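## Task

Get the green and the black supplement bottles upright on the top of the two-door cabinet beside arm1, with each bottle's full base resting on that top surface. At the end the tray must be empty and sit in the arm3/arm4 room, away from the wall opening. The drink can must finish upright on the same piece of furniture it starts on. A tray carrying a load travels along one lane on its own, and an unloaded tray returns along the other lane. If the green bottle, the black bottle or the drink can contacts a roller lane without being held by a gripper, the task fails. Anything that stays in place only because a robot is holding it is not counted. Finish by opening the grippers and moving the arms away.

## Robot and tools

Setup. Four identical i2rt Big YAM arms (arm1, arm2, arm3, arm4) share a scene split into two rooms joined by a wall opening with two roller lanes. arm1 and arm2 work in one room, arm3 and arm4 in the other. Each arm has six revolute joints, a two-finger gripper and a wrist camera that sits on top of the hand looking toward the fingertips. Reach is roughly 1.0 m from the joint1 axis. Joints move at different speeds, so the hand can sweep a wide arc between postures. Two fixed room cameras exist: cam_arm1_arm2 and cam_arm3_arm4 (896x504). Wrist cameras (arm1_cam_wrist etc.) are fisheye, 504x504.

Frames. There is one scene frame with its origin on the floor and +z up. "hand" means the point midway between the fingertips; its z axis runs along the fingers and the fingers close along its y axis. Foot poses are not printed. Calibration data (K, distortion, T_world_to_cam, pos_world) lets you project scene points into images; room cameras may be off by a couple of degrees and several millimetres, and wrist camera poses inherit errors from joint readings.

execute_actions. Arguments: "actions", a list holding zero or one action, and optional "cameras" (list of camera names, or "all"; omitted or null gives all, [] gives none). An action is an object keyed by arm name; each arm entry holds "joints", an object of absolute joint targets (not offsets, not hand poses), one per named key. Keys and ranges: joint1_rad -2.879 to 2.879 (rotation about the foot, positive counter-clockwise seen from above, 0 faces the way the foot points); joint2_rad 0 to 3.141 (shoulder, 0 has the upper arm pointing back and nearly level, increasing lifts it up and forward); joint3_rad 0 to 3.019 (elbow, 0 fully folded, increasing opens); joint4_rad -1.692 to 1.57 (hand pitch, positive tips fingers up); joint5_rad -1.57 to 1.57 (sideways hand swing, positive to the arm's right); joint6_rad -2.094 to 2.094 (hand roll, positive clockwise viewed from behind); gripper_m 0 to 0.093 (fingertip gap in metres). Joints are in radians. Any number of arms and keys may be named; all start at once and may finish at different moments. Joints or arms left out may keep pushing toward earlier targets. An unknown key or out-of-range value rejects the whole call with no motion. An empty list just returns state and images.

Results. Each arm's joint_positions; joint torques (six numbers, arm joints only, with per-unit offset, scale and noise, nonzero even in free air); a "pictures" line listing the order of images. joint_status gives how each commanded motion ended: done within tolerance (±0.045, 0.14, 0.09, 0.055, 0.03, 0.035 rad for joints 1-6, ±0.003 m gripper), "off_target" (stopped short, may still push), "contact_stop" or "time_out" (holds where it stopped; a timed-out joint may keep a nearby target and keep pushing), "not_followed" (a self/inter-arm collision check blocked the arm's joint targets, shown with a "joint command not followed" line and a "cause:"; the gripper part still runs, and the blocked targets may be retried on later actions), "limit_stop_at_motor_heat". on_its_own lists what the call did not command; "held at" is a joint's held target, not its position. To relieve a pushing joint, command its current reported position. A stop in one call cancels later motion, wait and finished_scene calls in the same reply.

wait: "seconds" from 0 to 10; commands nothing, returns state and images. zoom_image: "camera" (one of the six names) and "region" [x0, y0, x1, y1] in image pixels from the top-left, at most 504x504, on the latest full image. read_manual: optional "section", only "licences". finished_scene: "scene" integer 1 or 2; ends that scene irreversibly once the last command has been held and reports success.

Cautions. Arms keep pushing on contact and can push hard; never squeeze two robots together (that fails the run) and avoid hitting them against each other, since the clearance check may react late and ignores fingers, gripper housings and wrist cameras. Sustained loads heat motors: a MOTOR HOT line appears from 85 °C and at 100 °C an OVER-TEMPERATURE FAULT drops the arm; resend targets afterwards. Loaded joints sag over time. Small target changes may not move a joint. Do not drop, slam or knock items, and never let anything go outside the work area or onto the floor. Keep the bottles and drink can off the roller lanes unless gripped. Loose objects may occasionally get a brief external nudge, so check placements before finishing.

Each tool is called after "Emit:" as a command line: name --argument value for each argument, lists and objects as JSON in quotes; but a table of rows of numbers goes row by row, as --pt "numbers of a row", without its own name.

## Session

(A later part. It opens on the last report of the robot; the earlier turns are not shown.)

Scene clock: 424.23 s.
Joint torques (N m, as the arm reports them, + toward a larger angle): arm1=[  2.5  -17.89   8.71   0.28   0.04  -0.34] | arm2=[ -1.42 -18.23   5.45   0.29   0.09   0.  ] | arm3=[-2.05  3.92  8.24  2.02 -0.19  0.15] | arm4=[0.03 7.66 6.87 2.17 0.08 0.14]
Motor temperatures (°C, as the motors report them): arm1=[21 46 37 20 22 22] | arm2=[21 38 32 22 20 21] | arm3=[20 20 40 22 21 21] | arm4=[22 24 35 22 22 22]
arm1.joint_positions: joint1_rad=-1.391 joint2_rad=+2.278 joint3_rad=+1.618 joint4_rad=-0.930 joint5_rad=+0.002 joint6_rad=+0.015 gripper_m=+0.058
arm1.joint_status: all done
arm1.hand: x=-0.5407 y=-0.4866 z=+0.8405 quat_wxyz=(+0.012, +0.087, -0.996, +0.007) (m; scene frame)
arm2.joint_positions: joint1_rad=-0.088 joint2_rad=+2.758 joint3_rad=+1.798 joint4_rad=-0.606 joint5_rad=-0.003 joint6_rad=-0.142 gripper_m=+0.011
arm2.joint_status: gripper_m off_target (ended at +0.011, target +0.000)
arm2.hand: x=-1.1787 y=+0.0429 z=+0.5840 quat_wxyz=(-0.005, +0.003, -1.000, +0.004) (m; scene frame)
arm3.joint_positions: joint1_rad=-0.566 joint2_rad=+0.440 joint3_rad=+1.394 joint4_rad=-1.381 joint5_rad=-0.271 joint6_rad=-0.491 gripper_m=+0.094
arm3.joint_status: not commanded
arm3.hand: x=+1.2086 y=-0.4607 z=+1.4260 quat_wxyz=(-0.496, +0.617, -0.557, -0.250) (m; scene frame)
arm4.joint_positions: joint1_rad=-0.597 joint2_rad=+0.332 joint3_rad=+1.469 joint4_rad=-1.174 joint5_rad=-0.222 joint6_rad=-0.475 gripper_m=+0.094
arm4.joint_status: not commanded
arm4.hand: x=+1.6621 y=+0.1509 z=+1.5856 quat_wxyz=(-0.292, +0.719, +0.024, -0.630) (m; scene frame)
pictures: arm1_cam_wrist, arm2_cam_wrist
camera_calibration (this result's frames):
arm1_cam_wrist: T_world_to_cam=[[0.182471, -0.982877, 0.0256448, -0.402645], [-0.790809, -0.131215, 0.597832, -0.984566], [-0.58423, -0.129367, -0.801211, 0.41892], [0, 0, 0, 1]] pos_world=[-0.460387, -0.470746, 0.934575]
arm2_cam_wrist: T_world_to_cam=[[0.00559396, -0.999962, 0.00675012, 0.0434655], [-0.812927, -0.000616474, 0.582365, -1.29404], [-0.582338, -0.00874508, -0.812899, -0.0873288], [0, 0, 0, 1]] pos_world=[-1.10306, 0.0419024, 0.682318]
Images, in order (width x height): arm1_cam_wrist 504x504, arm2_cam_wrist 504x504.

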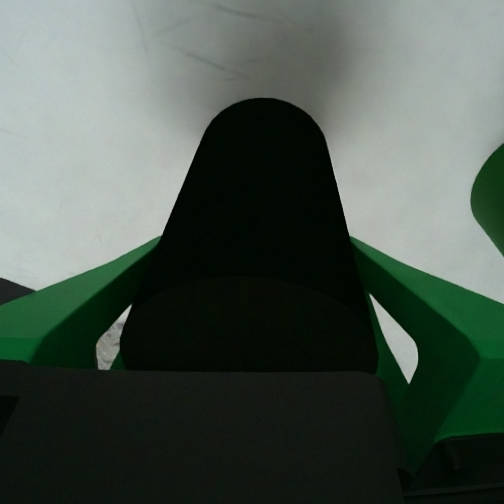

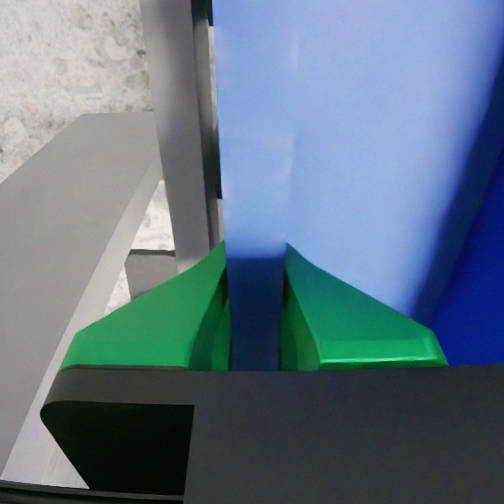

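Emit:
execute_actions --actions '[{"arm1": {"joints": {"joint2_rad": 2.312}}, "arm2": {"joints": {"joint2_rad": 2.34, "joint3_rad": 1.915, "joint4_rad": -1.17}}}]' --cameras '["arm1_cam_wrist", "arm2_cam_wrist", "cam_arm1_arm2"]'

Scene clock: 449.07 s.
Joint torques (N m, as the arm reports them, + toward a larger angle): arm1=[  2.57 -17.71   8.69   0.29   0.05  -0.37] | arm2=[ -1.4  -18.97   8.     0.14   0.09   0.01] | arm3=[-0.61  4.23  8.31  2.21 -0.18  0.11] | arm4=[-0.03  6.87  6.8   2.2   0.1   0.14]
Motor temperatures (°C, as the motors report them): arm1=[21 46 37 20 22 22] | arm2=[21 40 32 22 20 21] | arm3=[20 20 40 22 21 21] | arm4=[22 24 35 22 22 22]
arm1.joint_positions: joint1_rad=-1.391 joint2_rad=+2.278 joint3_rad=+1.618 joint4_rad=-0.930 joint5_rad=+0.002 joint6_rad=+0.015 gripper_m=+0.058
arm1.joint_status: all done
arm1.hand: x=-0.5407 y=-0.4866 z=+0.8405 quat_wxyz=(+0.012, +0.087, -0.996, +0.007) (m; scene frame)
arm2.joint_positions: joint1_rad=-0.088 joint2_rad=+2.355 joint3_rad=+1.901 joint4_rad=-1.161 joint5_rad=-0.003 joint6_rad=-0.143 gripper_m=+0.011
arm2.joint_status: all done
arm2.hand: x=-1.1296 y=+0.0390 z=+0.8711 quat_wxyz=(+0.019, +0.004, -1.000, +0.001) (m; scene frame)
arm3.joint_positions: joint1_rad=-0.566 joint2_rad=+0.440 joint3_rad=+1.394 joint4_rad=-1.381 joint5_rad=-0.271 joint6_rad=-0.491 gripper_m=+0.094
arm3.joint_status: not commanded
arm3.hand: x=+1.2086 y=-0.4607 z=+1.4260 quat_wxyz=(-0.496, +0.617, -0.557, -0.250) (m; scene frame)
arm4.joint_positions: joint1_rad=-0.597 joint2_rad=+0.332 joint3_rad=+1.469 joint4_rad=-1.174 joint5_rad=-0.222 joint6_rad=-0.475 gripper_m=+0.094
arm4.joint_status: not commanded
arm4.hand: x=+1.6621 y=+0.1509 z=+1.5856 quat_wxyz=(-0.292, +0.719, +0.024, -0.630) (m; scene frame)
pictures: arm1_cam_wrist, arm2_cam_wrist, cam_arm1_arm2
camera_calibration (this result's frames):
arm1_cam_wrist: T_world_to_cam=[[0.182471, -0.982877, 0.0256448, -0.402645], [-0.790809, -0.131215, 0.597832, -0.984566], [-0.58423, -0.129367, -0.801211, 0.41892], [0, 0, 0, 1]] pos_world=[-0.460387, -0.470746, 0.934575]
arm2_cam_wrist: T_world_to_cam=[[0.00643661, -0.999979, -0.000205707, 0.0442889], [-0.783573, -0.00517146, 0.621279, -1.42189], [-0.621267, -0.00383774, -0.78359, 0.104947], [0, 0, 0, 1]] pos_world=[-1.04924, 0.0373375, 0.965634]
Images, in order (width x height): arm1_cam_wrist 504x504, arm2_cam_wrist 504x504, cam_arm1_arm2 896x504.

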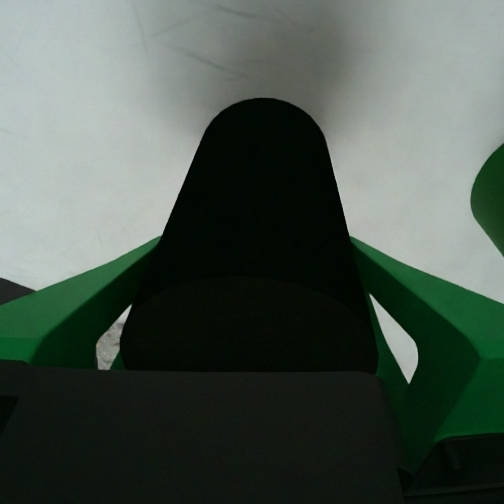

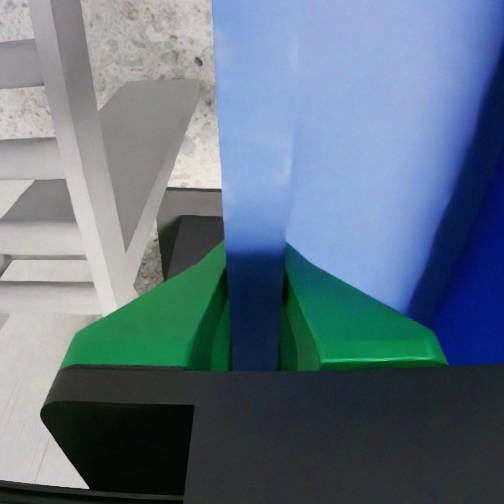

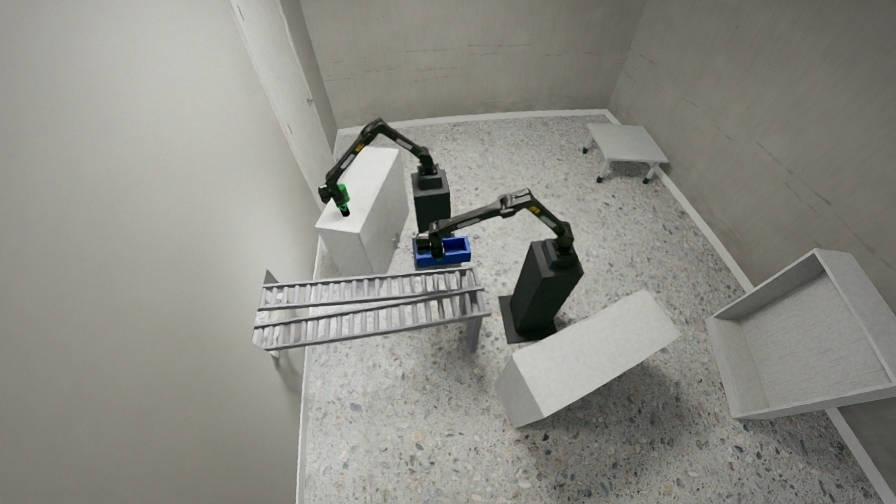

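Emit:
zoom_image --camera "arm2_cam_wrist" --region '[0, 0, 252, 340]'

Emit:
zoom_image --camera "cam_arm1_arm2" --region '[360, 200, 560, 360]'

Region (0, 0, 252, 340) of arm2_cam_wrist's 504x504 image, scaled by 1.482, with more detail than that image has; it fills the left 374 columns of this view, and the rest is white.

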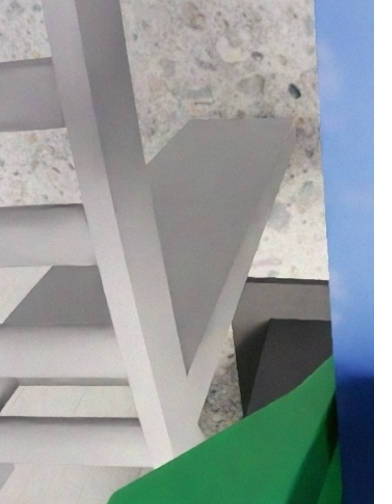

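Region (360, 200, 560, 360) of cam_arm1_arm2's 896x504 image, scaled by 2.520, with more detail than that image has; it fills the top 403 rows of this view, and the rest is white.

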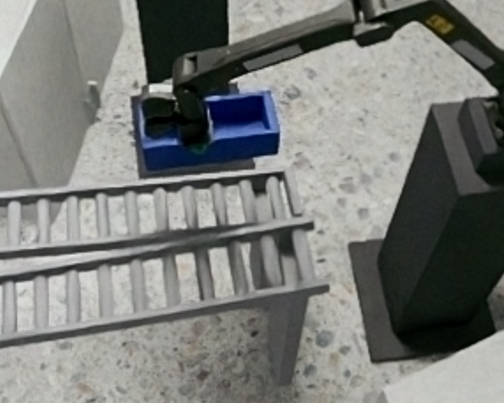

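Emit:
execute_actions --actions '[{"arm1": {"joints": {"gripper_m": 0.093, "joint2_rad": 2.05}}, "arm2": {"joints": {"joint1_rad": 0.32, "joint2_rad": 2.4, "joint4_rad": -1.124, "joint6_rad": 0.278}}}]' --cameras '["arm1_cam_wrist", "arm2_cam_wrist", "cam_arm1_arm2"]'

Scene clock: 476.13 s.
Joint torques (N m, as the arm reports them, + toward a larger angle): arm1=[  2.66 -17.43  10.7    0.67   0.08  -0.36] | arm2=[ -1.3  -18.55   7.71   0.56   0.08   0.19] | arm3=[-0.74  4.71  8.24  1.91 -0.22  0.08] | arm4=[-0.11  7.18  6.73  1.95  0.07  0.18]
Motor temperatures (°C, as the motors report them): arm1=[21 45 37 20 22 22] | arm2=[21 41 34 22 20 21] | arm3=[20 20 41 22 21 21] | arm4=[22 24 35 22 22 22]
arm1.joint_positions: joint1_rad=-1.391 joint2_rad=+2.032 joint3_rad=+1.616 joint4_rad=-0.930 joint5_rad=+0.002 joint6_rad=+0.014 gripper_m=+0.093
arm1.joint_status: all done
arm1.hand: x=-0.5017 y=-0.4778 z=+0.9916 quat_wxyz=(-0.109, +0.087, -0.990, -0.006) (m; scene frame)
arm2.joint_positions: joint1_rad=+0.324 joint2_rad=+2.406 joint3_rad=+1.901 joint4_rad=-1.125 joint5_rad=-0.001 joint6_rad=+0.269 gripper_m=+0.011
arm2.joint_status: all done
arm2.hand: x=-1.1503 y=+0.3109 z=+0.8347 quat_wxyz=(+0.026, +0.003, -1.000, +0.012) (m; scene frame)
arm3.joint_positions: joint1_rad=-0.566 joint2_rad=+0.440 joint3_rad=+1.394 joint4_rad=-1.381 joint5_rad=-0.271 joint6_rad=-0.491 gripper_m=+0.094
arm3.joint_status: not commanded
arm3.hand: x=+1.2086 y=-0.4607 z=+1.4260 quat_wxyz=(-0.496, +0.617, -0.557, -0.250) (m; scene frame)
arm4.joint_positions: joint1_rad=-0.597 joint2_rad=+0.332 joint3_rad=+1.469 joint4_rad=-1.174 joint5_rad=-0.222 joint6_rad=-0.475 gripper_m=+0.094
arm4.joint_status: not commanded
arm4.hand: x=+1.6621 y=+0.1509 z=+1.5856 quat_wxyz=(-0.292, +0.719, +0.024, -0.630) (m; scene frame)
pictures: arm1_cam_wrist, arm2_cam_wrist, cam_arm1_arm2
camera_calibration (this result's frames):
arm1_cam_wrist: T_world_to_cam=[[0.178995, -0.983553, 0.0241652, -0.405596], [-0.909057, -0.155944, 0.38639, -0.904367], [-0.376267, -0.0911295, -0.922019, 0.806266], [0, 0, 0, 1]] pos_world=[-0.44615, -0.466482, 1.10263]
arm2_cam_wrist: T_world_to_cam=[[0.00615808, -0.999711, 0.023232, 0.296393], [-0.774958, 0.00991175, 0.631935, -1.41779], [-0.631983, -0.0218954, -0.774673, 0.0503922], [0, 0, 0, 1]] pos_world=[-1.06871, 0.311464, 0.928105]
Images, in order (width x height): arm1_cam_wrist 504x504, arm2_cam_wrist 504x504, cam_arm1_arm2 896x504.

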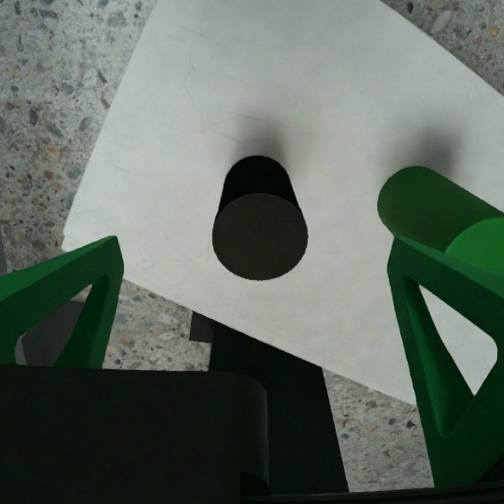

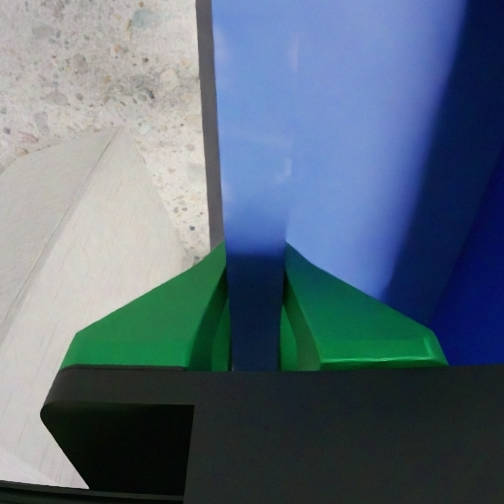

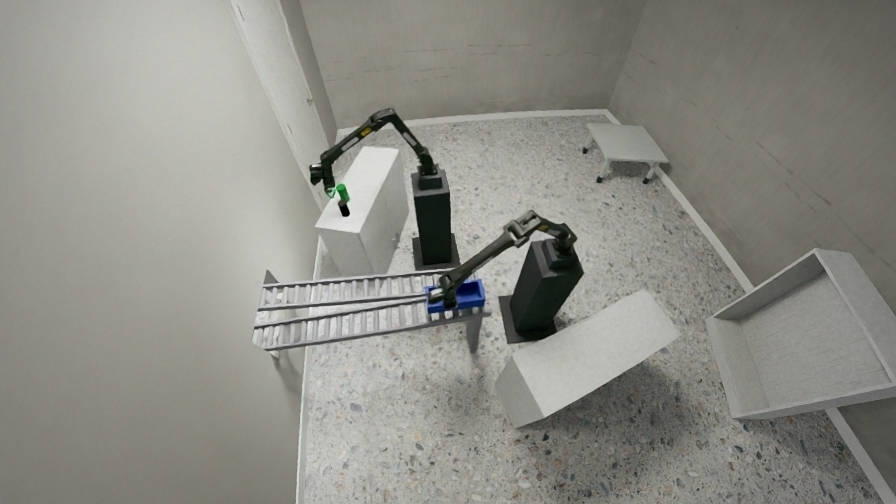

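Emit:
zoom_image --camera "cam_arm1_arm2" --region '[380, 240, 520, 350]'

Emit:
zoom_image --camera "arm2_cam_wrist" --region '[130, 0, 330, 280]'

Region (380, 240, 520, 350) of cam_arm1_arm2's 896x504 image, scaled by 3.600, with more detail than that image has; it fills the top 396 rows of this view, and the rest is white.

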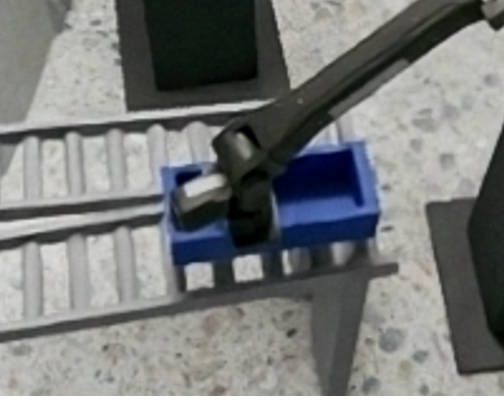

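Region (130, 0, 330, 280) of arm2_cam_wrist's 504x504 image, scaled by 1.800, with more detail than that image has; it fills the left 360 columns of this view, and the rest is white.

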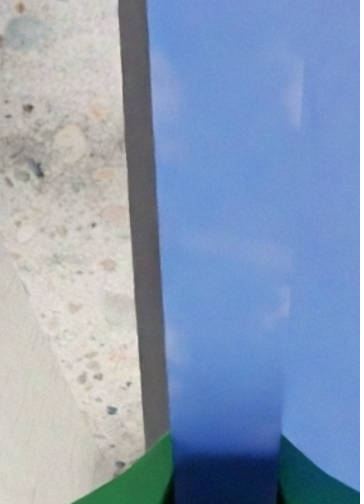

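Emit:
execute_actions --actions '[{"arm1": {"joints": {"joint2_rad": 1.9}}, "arm2": {"joints": {"joint1_rad": 0.305, "joint2_rad": 2.48, "joint6_rad": 0.258}}}]' --cameras '["arm1_cam_wrist", "arm2_cam_wrist", "cam_arm1_arm2"]'

Scene clock: 502.97 s.
Joint torques (N m, as the arm reports them, + toward a larger angle): arm1=[  2.75 -16.01  11.38   0.96   0.07  -0.35] | arm2=[ -1.44 -19.39   7.31   0.43   0.08   0.02] | arm3=[-0.31  4.92  8.11  2.28 -0.2   0.1 ] | arm4=[-0.53  7.31  6.94  2.01  0.1   0.14]
Motor temperatures (°C, as the motors report them): arm1=[21 45 39 20 22 22] | arm2=[21 42 34 22 20 21] | arm3=[20 20 41 22 21 21] | arm4=[22 24 35 22 22 22]
arm1.joint_positions: joint1_rad=-1.391 joint2_rad=+1.875 joint3_rad=+1.616 joint4_rad=-0.930 joint5_rad=+0.002 joint6_rad=+0.014 gripper_m=+0.093
arm1.joint_status: all done
arm1.hand: x=-0.4958 y=-0.4758 z=+1.0915 quat_wxyz=(-0.186, +0.086, -0.979, -0.014) (m; scene frame)
arm2.joint_positions: joint1_rad=+0.308 joint2_rad=+2.497 joint3_rad=+1.901 joint4_rad=-1.125 joint5_rad=-0.001 joint6_rad=+0.264 gripper_m=+0.011
arm2.joint_status: all done
arm2.hand: x=-1.1696 y=+0.2938 z=+0.7771 quat_wxyz=(+0.070, -0.003, -0.997, +0.024) (m; scene frame)
arm3.joint_positions: joint1_rad=-0.566 joint2_rad=+0.440 joint3_rad=+1.394 joint4_rad=-1.381 joint5_rad=-0.271 joint6_rad=-0.491 gripper_m=+0.094
arm3.joint_status: not commanded
arm3.hand: x=+1.2086 y=-0.4607 z=+1.4260 quat_wxyz=(-0.496, +0.617, -0.557, -0.250) (m; scene frame)
arm4.joint_positions: joint1_rad=-0.597 joint2_rad=+0.332 joint3_rad=+1.469 joint4_rad=-1.174 joint5_rad=-0.222 joint6_rad=-0.475 gripper_m=+0.094
arm4.joint_status: not commanded
arm4.hand: x=+1.6621 y=+0.1509 z=+1.5856 quat_wxyz=(-0.292, +0.719, +0.024, -0.630) (m; scene frame)
pictures: arm1_cam_wrist, arm2_cam_wrist, cam_arm1_arm2
camera_calibration (this result's frames):
arm1_cam_wrist: T_world_to_cam=[[0.176754, -0.983992, 0.0227366, -0.406832], [-0.956987, -0.166412, 0.237661, -0.803728], [-0.230073, -0.0637661, -0.971082, 1.03987], [0, 0, 0, 1]] pos_world=[-0.458003, -0.467761, 1.21006]
arm2_cam_wrist: T_world_to_cam=[[-0.00363963, -0.998906, 0.0466318, 0.250859], [-0.716468, 0.0351361, 0.696735, -1.38552], [-0.697611, -0.0308743, -0.715811, -0.126584], [0, 0, 0, 1]] pos_world=[-1.08007, 0.295358, 0.86303]
Images, in order (width x height): arm1_cam_wrist 504x504, arm2_cam_wrist 504x504, cam_arm1_arm2 896x504.

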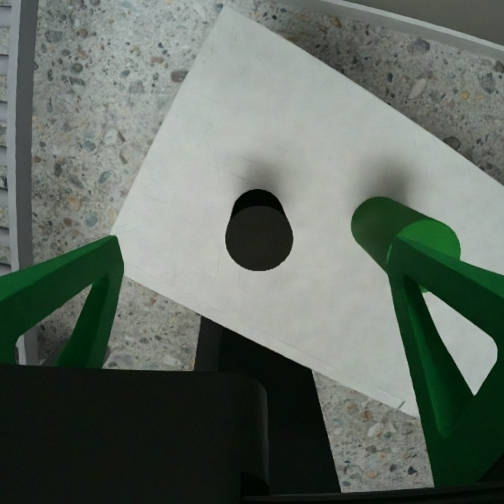

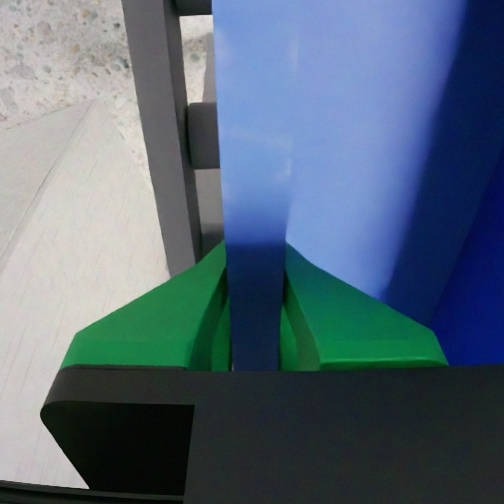

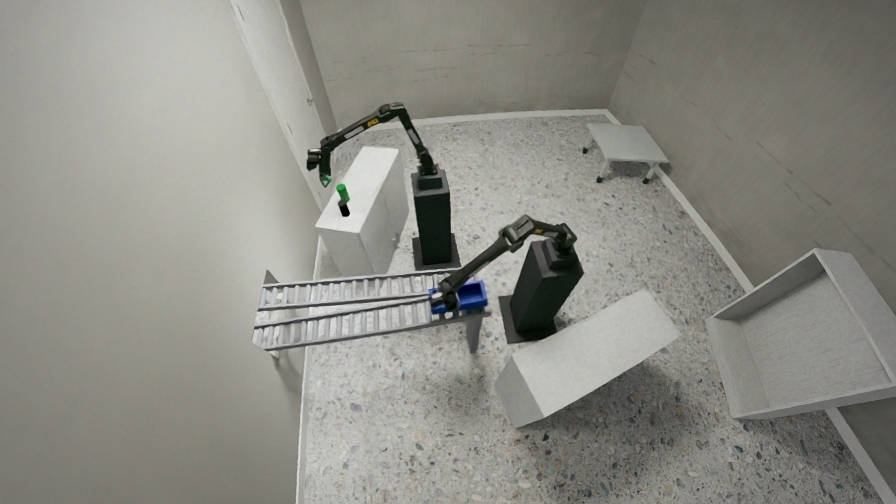

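Emit:
zoom_image --camera "arm2_cam_wrist" --region '[100, 0, 300, 280]'

Emit:
zoom_image --camera "cam_arm1_arm2" --region '[380, 240, 520, 350]'

Region (100, 0, 300, 280) of arm2_cam_wrist's 504x504 image, scaled by 1.800, with more detail than that image has; it fills the left 360 columns of this view, and the rest is white.

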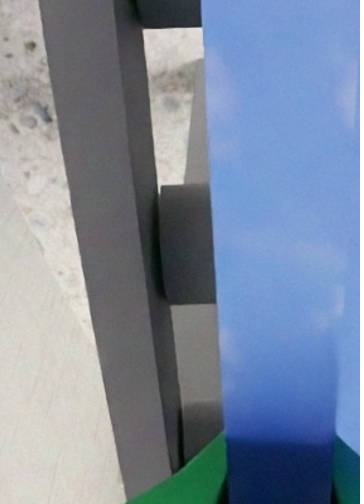

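Region (380, 240, 520, 350) of cam_arm1_arm2's 896x504 image, scaled by 3.600, with more detail than that image has; it fills the top 396 rows of this view, and the rest is white.

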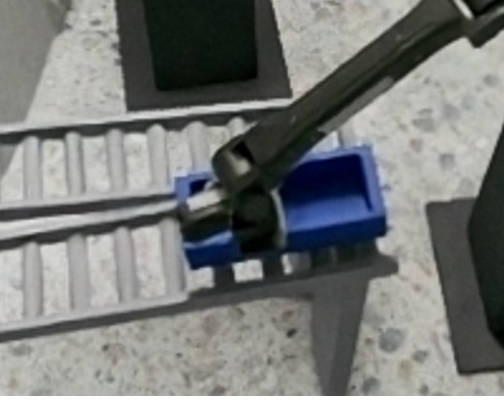

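Emit:
execute_actions --actions '[{"arm2": {"joints": {"joint1_rad": 0.324, "joint2_rad": 2.54, "joint4_rad": -1.052, "joint6_rad": 0.283}}}]' --cameras '["arm2_cam_wrist", "cam_arm1_arm2"]'

Scene clock: 538.00 s.
Joint torques (N m, as the arm reports them, + toward a larger angle): arm1=[  2.55 -15.89  11.4    0.95   0.07  -0.31] | arm2=[ -0.75 -17.86   7.11   0.65   0.14   0.22] | arm3=[-1.68  5.18  8.08  2.11 -0.2   0.09] | arm4=[-0.21  7.32  6.74  2.25  0.11  0.17]
Motor temperatures (°C, as the motors report them): arm1=[21 44 41 20 22 22] | arm2=[21 44 33 22 20 21] | arm3=[20 20 41 22 21 21] | arm4=[22 24 35 22 22 22]
arm1.joint_positions: joint1_rad=-1.391 joint2_rad=+1.875 joint3_rad=+1.616 joint4_rad=-0.930 joint5_rad=+0.002 joint6_rad=+0.014 gripper_m=+0.093
arm1.joint_status: not commanded
arm1.hand: x=-0.4958 y=-0.4758 z=+1.0915 quat_wxyz=(-0.186, +0.086, -0.979, -0.014) (m; scene frame)
arm2.joint_positions: joint1_rad=+0.320 joint2_rad=+2.539 joint3_rad=+1.901 joint4_rad=-1.058 joint5_rad=-0.003 joint6_rad=+0.272 gripper_m=+0.011
arm2.joint_status: all done
arm2.hand: x=-1.1677 y=+0.3026 z=+0.7488 quat_wxyz=(+0.058, +0.000, -0.998, +0.021) (m; scene frame)
arm3.joint_positions: joint1_rad=-0.566 joint2_rad=+0.440 joint3_rad=+1.394 joint4_rad=-1.381 joint5_rad=-0.271 joint6_rad=-0.491 gripper_m=+0.094
arm3.joint_status: not commanded
arm3.hand: x=+1.2086 y=-0.4607 z=+1.4260 quat_wxyz=(-0.496, +0.617, -0.557, -0.250) (m; scene frame)
arm4.joint_positions: joint1_rad=-0.597 joint2_rad=+0.332 joint3_rad=+1.469 joint4_rad=-1.174 joint5_rad=-0.222 joint6_rad=-0.475 gripper_m=+0.094
arm4.joint_status: not commanded
arm4.hand: x=+1.6621 y=+0.1509 z=+1.5856 quat_wxyz=(-0.292, +0.719, +0.024, -0.630) (m; scene frame)
pictures: arm2_cam_wrist, cam_arm1_arm2
camera_calibration (this result's frames):
arm2_cam_wrist: T_world_to_cam=[[0.000443922, -0.999211, 0.0397231, 0.271027], [-0.733781, 0.0266619, 0.678863, -1.36902], [-0.679386, -0.0294494, -0.73319, -0.11145], [0, 0, 0, 1]] pos_world=[-1.0804, 0.304031, 0.836896]
Images, in order (width x height): arm2_cam_wrist 504x504, cam_arm1_arm2 896x504.

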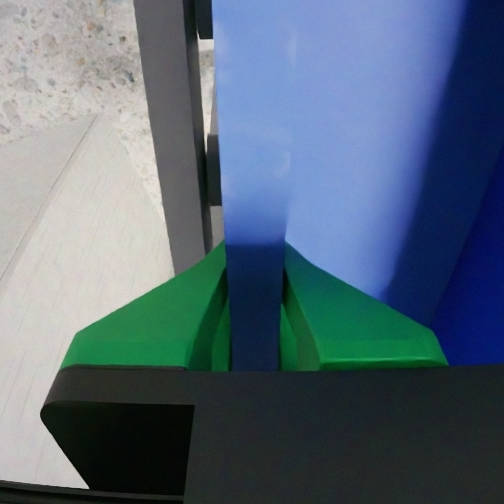

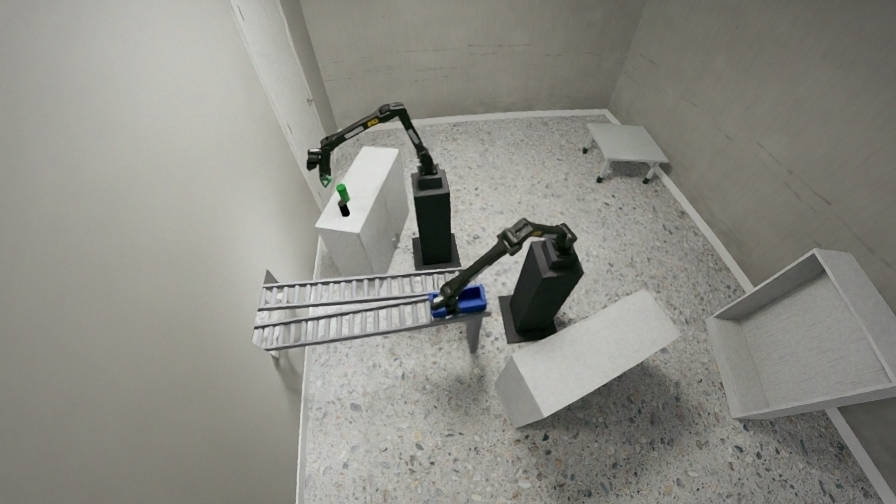

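Emit:
zoom_image --camera "cam_arm1_arm2" --region '[390, 250, 510, 340]'

Emit:
zoom_image --camera "arm2_cam_wrist" --region '[100, 0, 300, 280]'

Region (390, 250, 510, 340) of cam_arm1_arm2's 896x504 image, scaled by 4.200, with more detail than that image has; it fills the top 378 rows of this view, and the rest is white.

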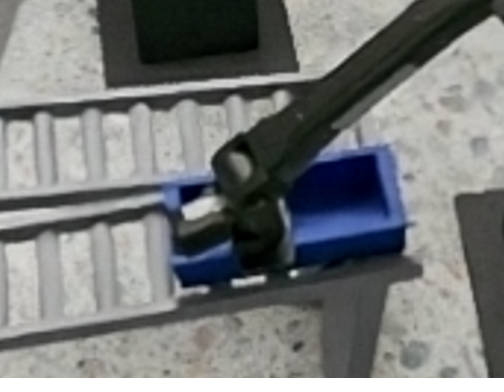

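Region (100, 0, 300, 280) of arm2_cam_wrist's 504x504 image, scaled by 1.800, with more detail than that image has; it fills the left 360 columns of this view, and the rest is white.

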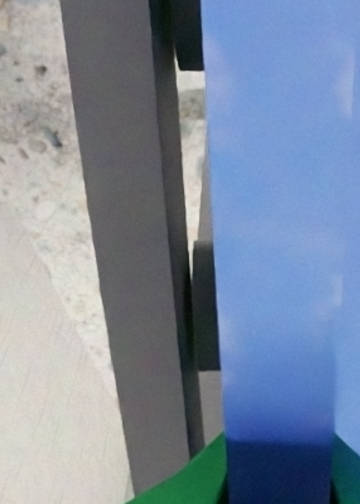

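Emit:
execute_actions --actions '[{"arm2": {"joints": {"gripper_m": 0.05, "joint2_rad": 2.25}}}]' --cameras '["arm2_cam_wrist", "cam_arm1_arm2"]'

Scene clock: 551.53 s.
Joint torques (N m, as the arm reports them, + toward a larger angle): arm1=[  2.47 -15.37  11.39   0.97   0.06  -0.31] | arm2=[ -0.92 -17.21   8.06   1.28   0.11   0.18] | arm3=[-1.14  4.93  8.23  2.13 -0.17  0.1 ] | arm4=[0.02 7.31 6.81 2.16 0.09 0.19]
Motor temperatures (°C, as the motors report them): arm1=[21 44 41 20 22 22] | arm2=[21 44 33 22 20 21] | arm3=[20 20 41 22 21 21] | arm4=[22 24 35 22 22 22]
arm1.joint_positions: joint1_rad=-1.391 joint2_rad=+1.875 joint3_rad=+1.616 joint4_rad=-0.930 joint5_rad=+0.002 joint6_rad=+0.014 gripper_m=+0.093
arm1.joint_status: not commanded
arm1.hand: x=-0.4958 y=-0.4758 z=+1.0915 quat_wxyz=(-0.186, +0.086, -0.979, -0.014) (m; scene frame)
arm2.joint_positions: joint1_rad=+0.320 joint2_rad=+2.242 joint3_rad=+1.908 joint4_rad=-1.058 joint5_rad=-0.002 joint6_rad=+0.275 gripper_m=+0.050
arm2.joint_status: all done
arm2.hand: x=-1.1047 y=+0.3225 z=+0.9487 quat_wxyz=(-0.089, -0.001, -0.996, -0.020) (m; scene frame)
arm3.joint_positions: joint1_rad=-0.566 joint2_rad=+0.440 joint3_rad=+1.394 joint4_rad=-1.381 joint5_rad=-0.271 joint6_rad=-0.491 gripper_m=+0.094
arm3.joint_status: not commanded
arm3.hand: x=+1.2086 y=-0.4607 z=+1.4260 quat_wxyz=(-0.496, +0.617, -0.557, -0.250) (m; scene frame)
arm4.joint_positions: joint1_rad=-0.597 joint2_rad=+0.332 joint3_rad=+1.469 joint4_rad=-1.174 joint5_rad=-0.222 joint6_rad=-0.475 gripper_m=+0.094
arm4.joint_status: not commanded
arm4.hand: x=+1.6621 y=+0.1509 z=+1.5856 quat_wxyz=(-0.292, +0.719, +0.024, -0.630) (m; scene frame)
pictures: arm2_cam_wrist, cam_arm1_arm2
camera_calibration (this result's frames):
arm2_cam_wrist: T_world_to_cam=[[0.00150674, -0.999119, -0.0419473, 0.361544], [-0.898497, -0.0197666, 0.438535, -1.39796], [-0.438977, 0.0370287, -0.897735, 0.478726], [0, 0, 0, 1]] pos_world=[-1.04645, 0.315866, 1.05799]
Images, in order (width x height): arm2_cam_wrist 504x504, cam_arm1_arm2 896x504.

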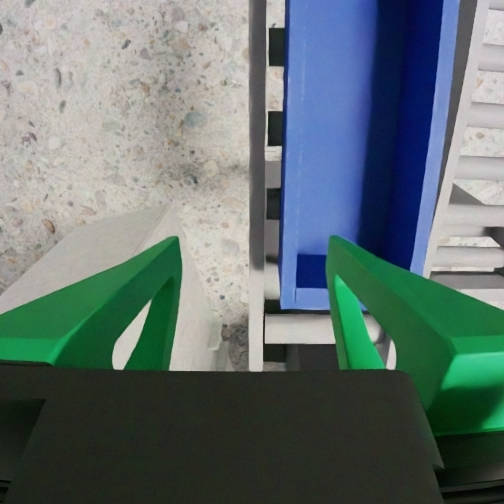

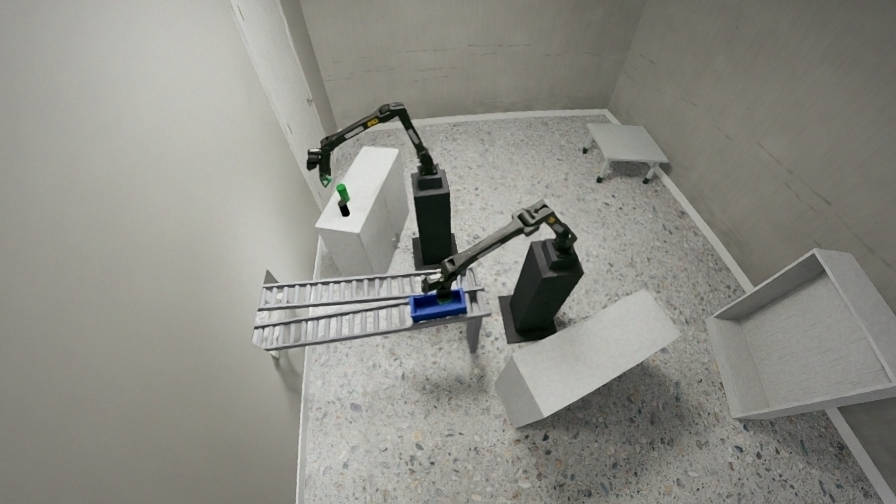

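The tray is on the return lane and has started rolling. I'll wait for it to arrive.

Emit:
wait --seconds 10

Scene clock: 564.80 s.
Joint torques (N m, as the arm reports them, + toward a larger angle): arm1=[  2.29 -16.16  11.35   0.92   0.07  -0.33] | arm2=[ -0.9  -17.1    8.08   1.28   0.12   0.18] | arm3=[-1.56  4.44  8.16  1.9  -0.18  0.04] | arm4=[-0.44  7.47  6.82  2.21  0.09  0.17]
Motor temperatures (°C, as the motors report them): arm1=[21 44 42 20 22 22] | arm2=[21 44 34 22 20 21] | arm3=[20 20 41 22 21 21] | arm4=[22 24 35 22 22 22]
arm1.joint_positions: joint1_rad=-1.391 joint2_rad=+1.875 joint3_rad=+1.616 joint4_rad=-0.930 joint5_rad=+0.002 joint6_rad=+0.014 gripper_m=+0.093
arm1.joint_status: not commanded
arm1.hand: x=-0.4958 y=-0.4758 z=+1.0915 quat_wxyz=(-0.186, +0.086, -0.979, -0.014) (m; scene frame)
arm2.joint_positions: joint1_rad=+0.320 joint2_rad=+2.242 joint3_rad=+1.908 joint4_rad=-1.058 joint5_rad=-0.002 joint6_rad=+0.275 gripper_m=+0.050
arm2.joint_status: all done
arm2.hand: x=-1.1047 y=+0.3225 z=+0.9487 quat_wxyz=(-0.089, -0.001, -0.996, -0.020) (m; scene frame)
arm3.joint_positions: joint1_rad=-0.566 joint2_rad=+0.440 joint3_rad=+1.394 joint4_rad=-1.381 joint5_rad=-0.271 joint6_rad=-0.491 gripper_m=+0.094
arm3.joint_status: not commanded
arm3.hand: x=+1.2086 y=-0.4607 z=+1.4260 quat_wxyz=(-0.496, +0.617, -0.557, -0.250) (m; scene frame)
arm4.joint_positions: joint1_rad=-0.597 joint2_rad=+0.332 joint3_rad=+1.469 joint4_rad=-1.174 joint5_rad=-0.222 joint6_rad=-0.475 gripper_m=+0.094
arm4.joint_status: not commanded
arm4.hand: x=+1.6621 y=+0.1509 z=+1.5856 quat_wxyz=(-0.292, +0.719, +0.024, -0.630) (m; scene frame)
wait: 10.00 s; at rest from the start
pictures: arm1_cam_wrist, arm2_cam_wrist, arm3_cam_wrist, arm4_cam_wrist, cam_arm1_arm2, cam_arm3_arm4
camera_calibration (this result's frames):
arm1_cam_wrist: T_world_to_cam=[[0.176754, -0.983992, 0.0227366, -0.406832], [-0.956987, -0.166412, 0.237661, -0.803728], [-0.230073, -0.0637661, -0.971082, 1.03987], [0, 0, 0, 1]] pos_world=[-0.458003, -0.467761, 1.21006]
arm2_cam_wrist: T_world_to_cam=[[0.00150674, -0.999119, -0.0419473, 0.361544], [-0.898497, -0.0197666, 0.438535, -1.39796], [-0.438977, 0.0370287, -0.897735, 0.478726], [0, 0, 0, 1]] pos_world=[-1.04645, 0.315866, 1.05799]
arm3_cam_wrist: T_world_to_cam=[[0.939246, -0.108671, 0.325587, -1.65133], [0.0599762, -0.882006, -0.467406, 0.189216], [0.337963, 0.458537, -0.821903, 1.09963], [0, 0, 0, 1]] pos_world=[1.16803, -0.516781, 1.52988]
arm4_cam_wrist: T_world_to_cam=[[0.343544, 0.821973, 0.454244, -1.41677], [0.698774, 0.0994269, -0.708399, -0.0503062], [-0.627449, 0.560781, -0.540216, 1.94108], [0, 0, 0, 1]] pos_world=[1.73981, 0.0810287, 1.65653]
Images, in order (width x height): arm1_cam_wrist 504x504, arm2_cam_wrist 504x504, arm3_cam_wrist 504x504, arm4_cam_wrist 504x504, cam_arm1_arm2 896x504, cam_arm3_arm4 896x504.

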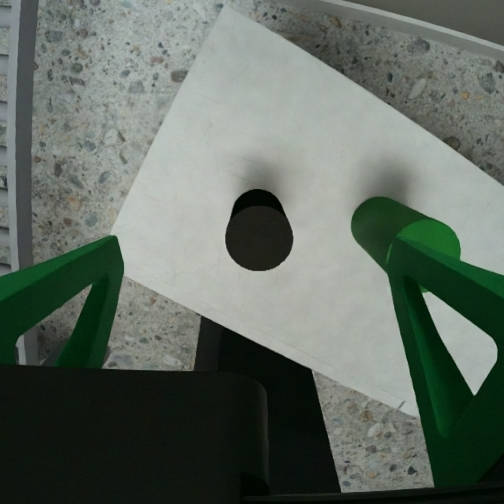

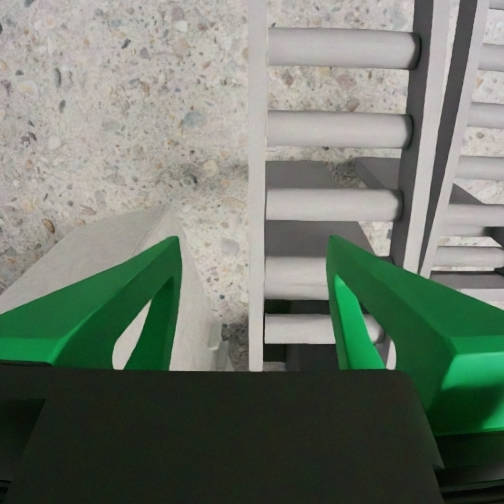

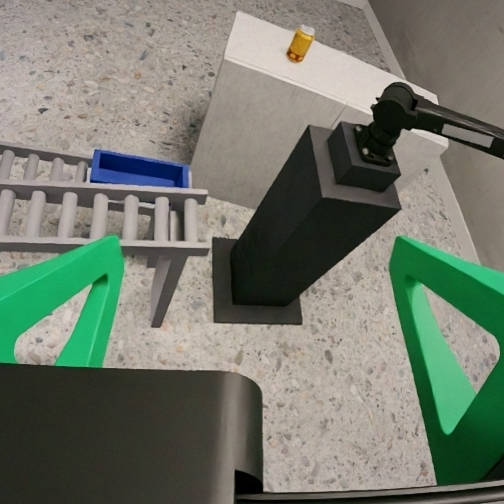

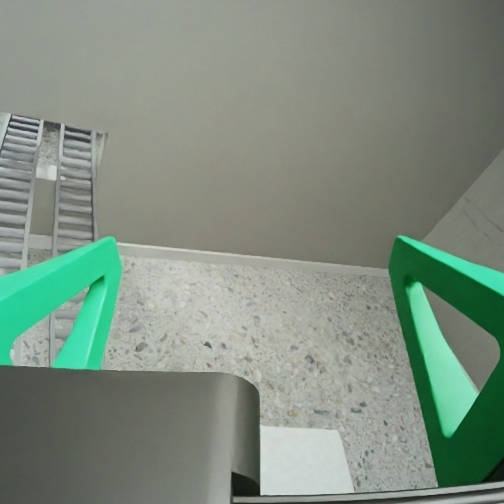

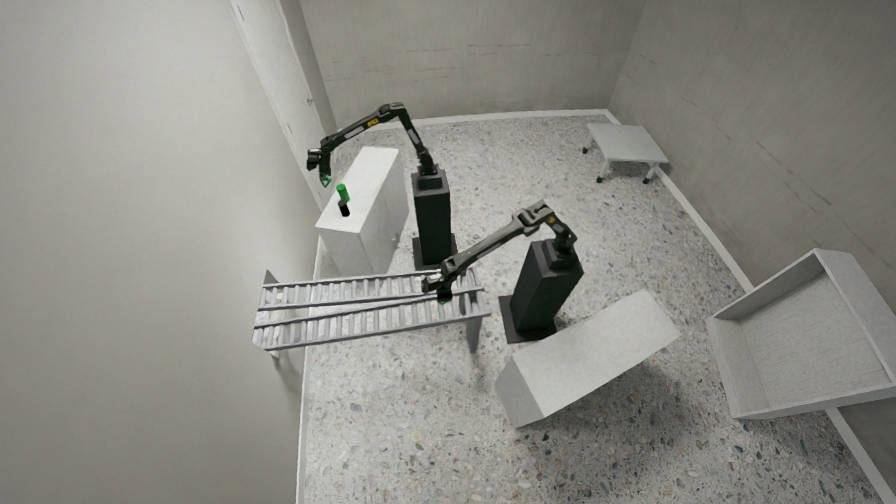

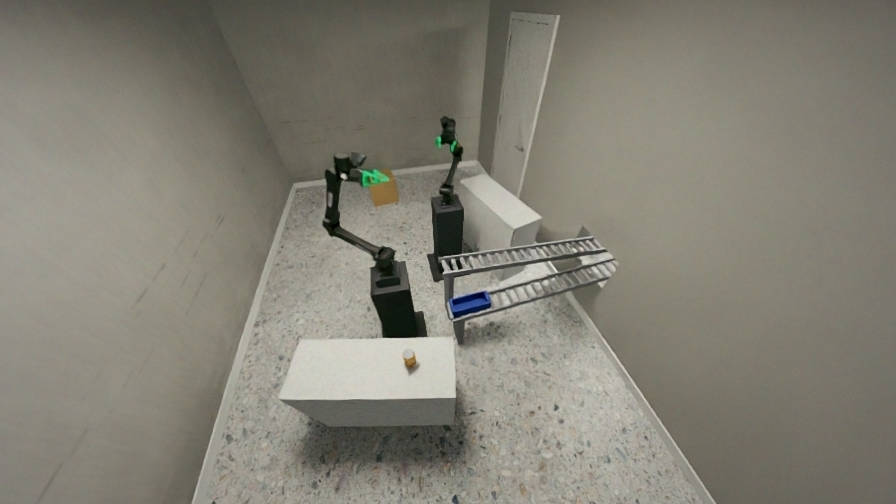

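The tray has reached the end of the return lane in the arm3/arm4 room. Both bottles are standing on the cabinet, the can is untouched, and the arms are clear.

Emit:
finished_scene --scene 2

The scene is finished: the task was done.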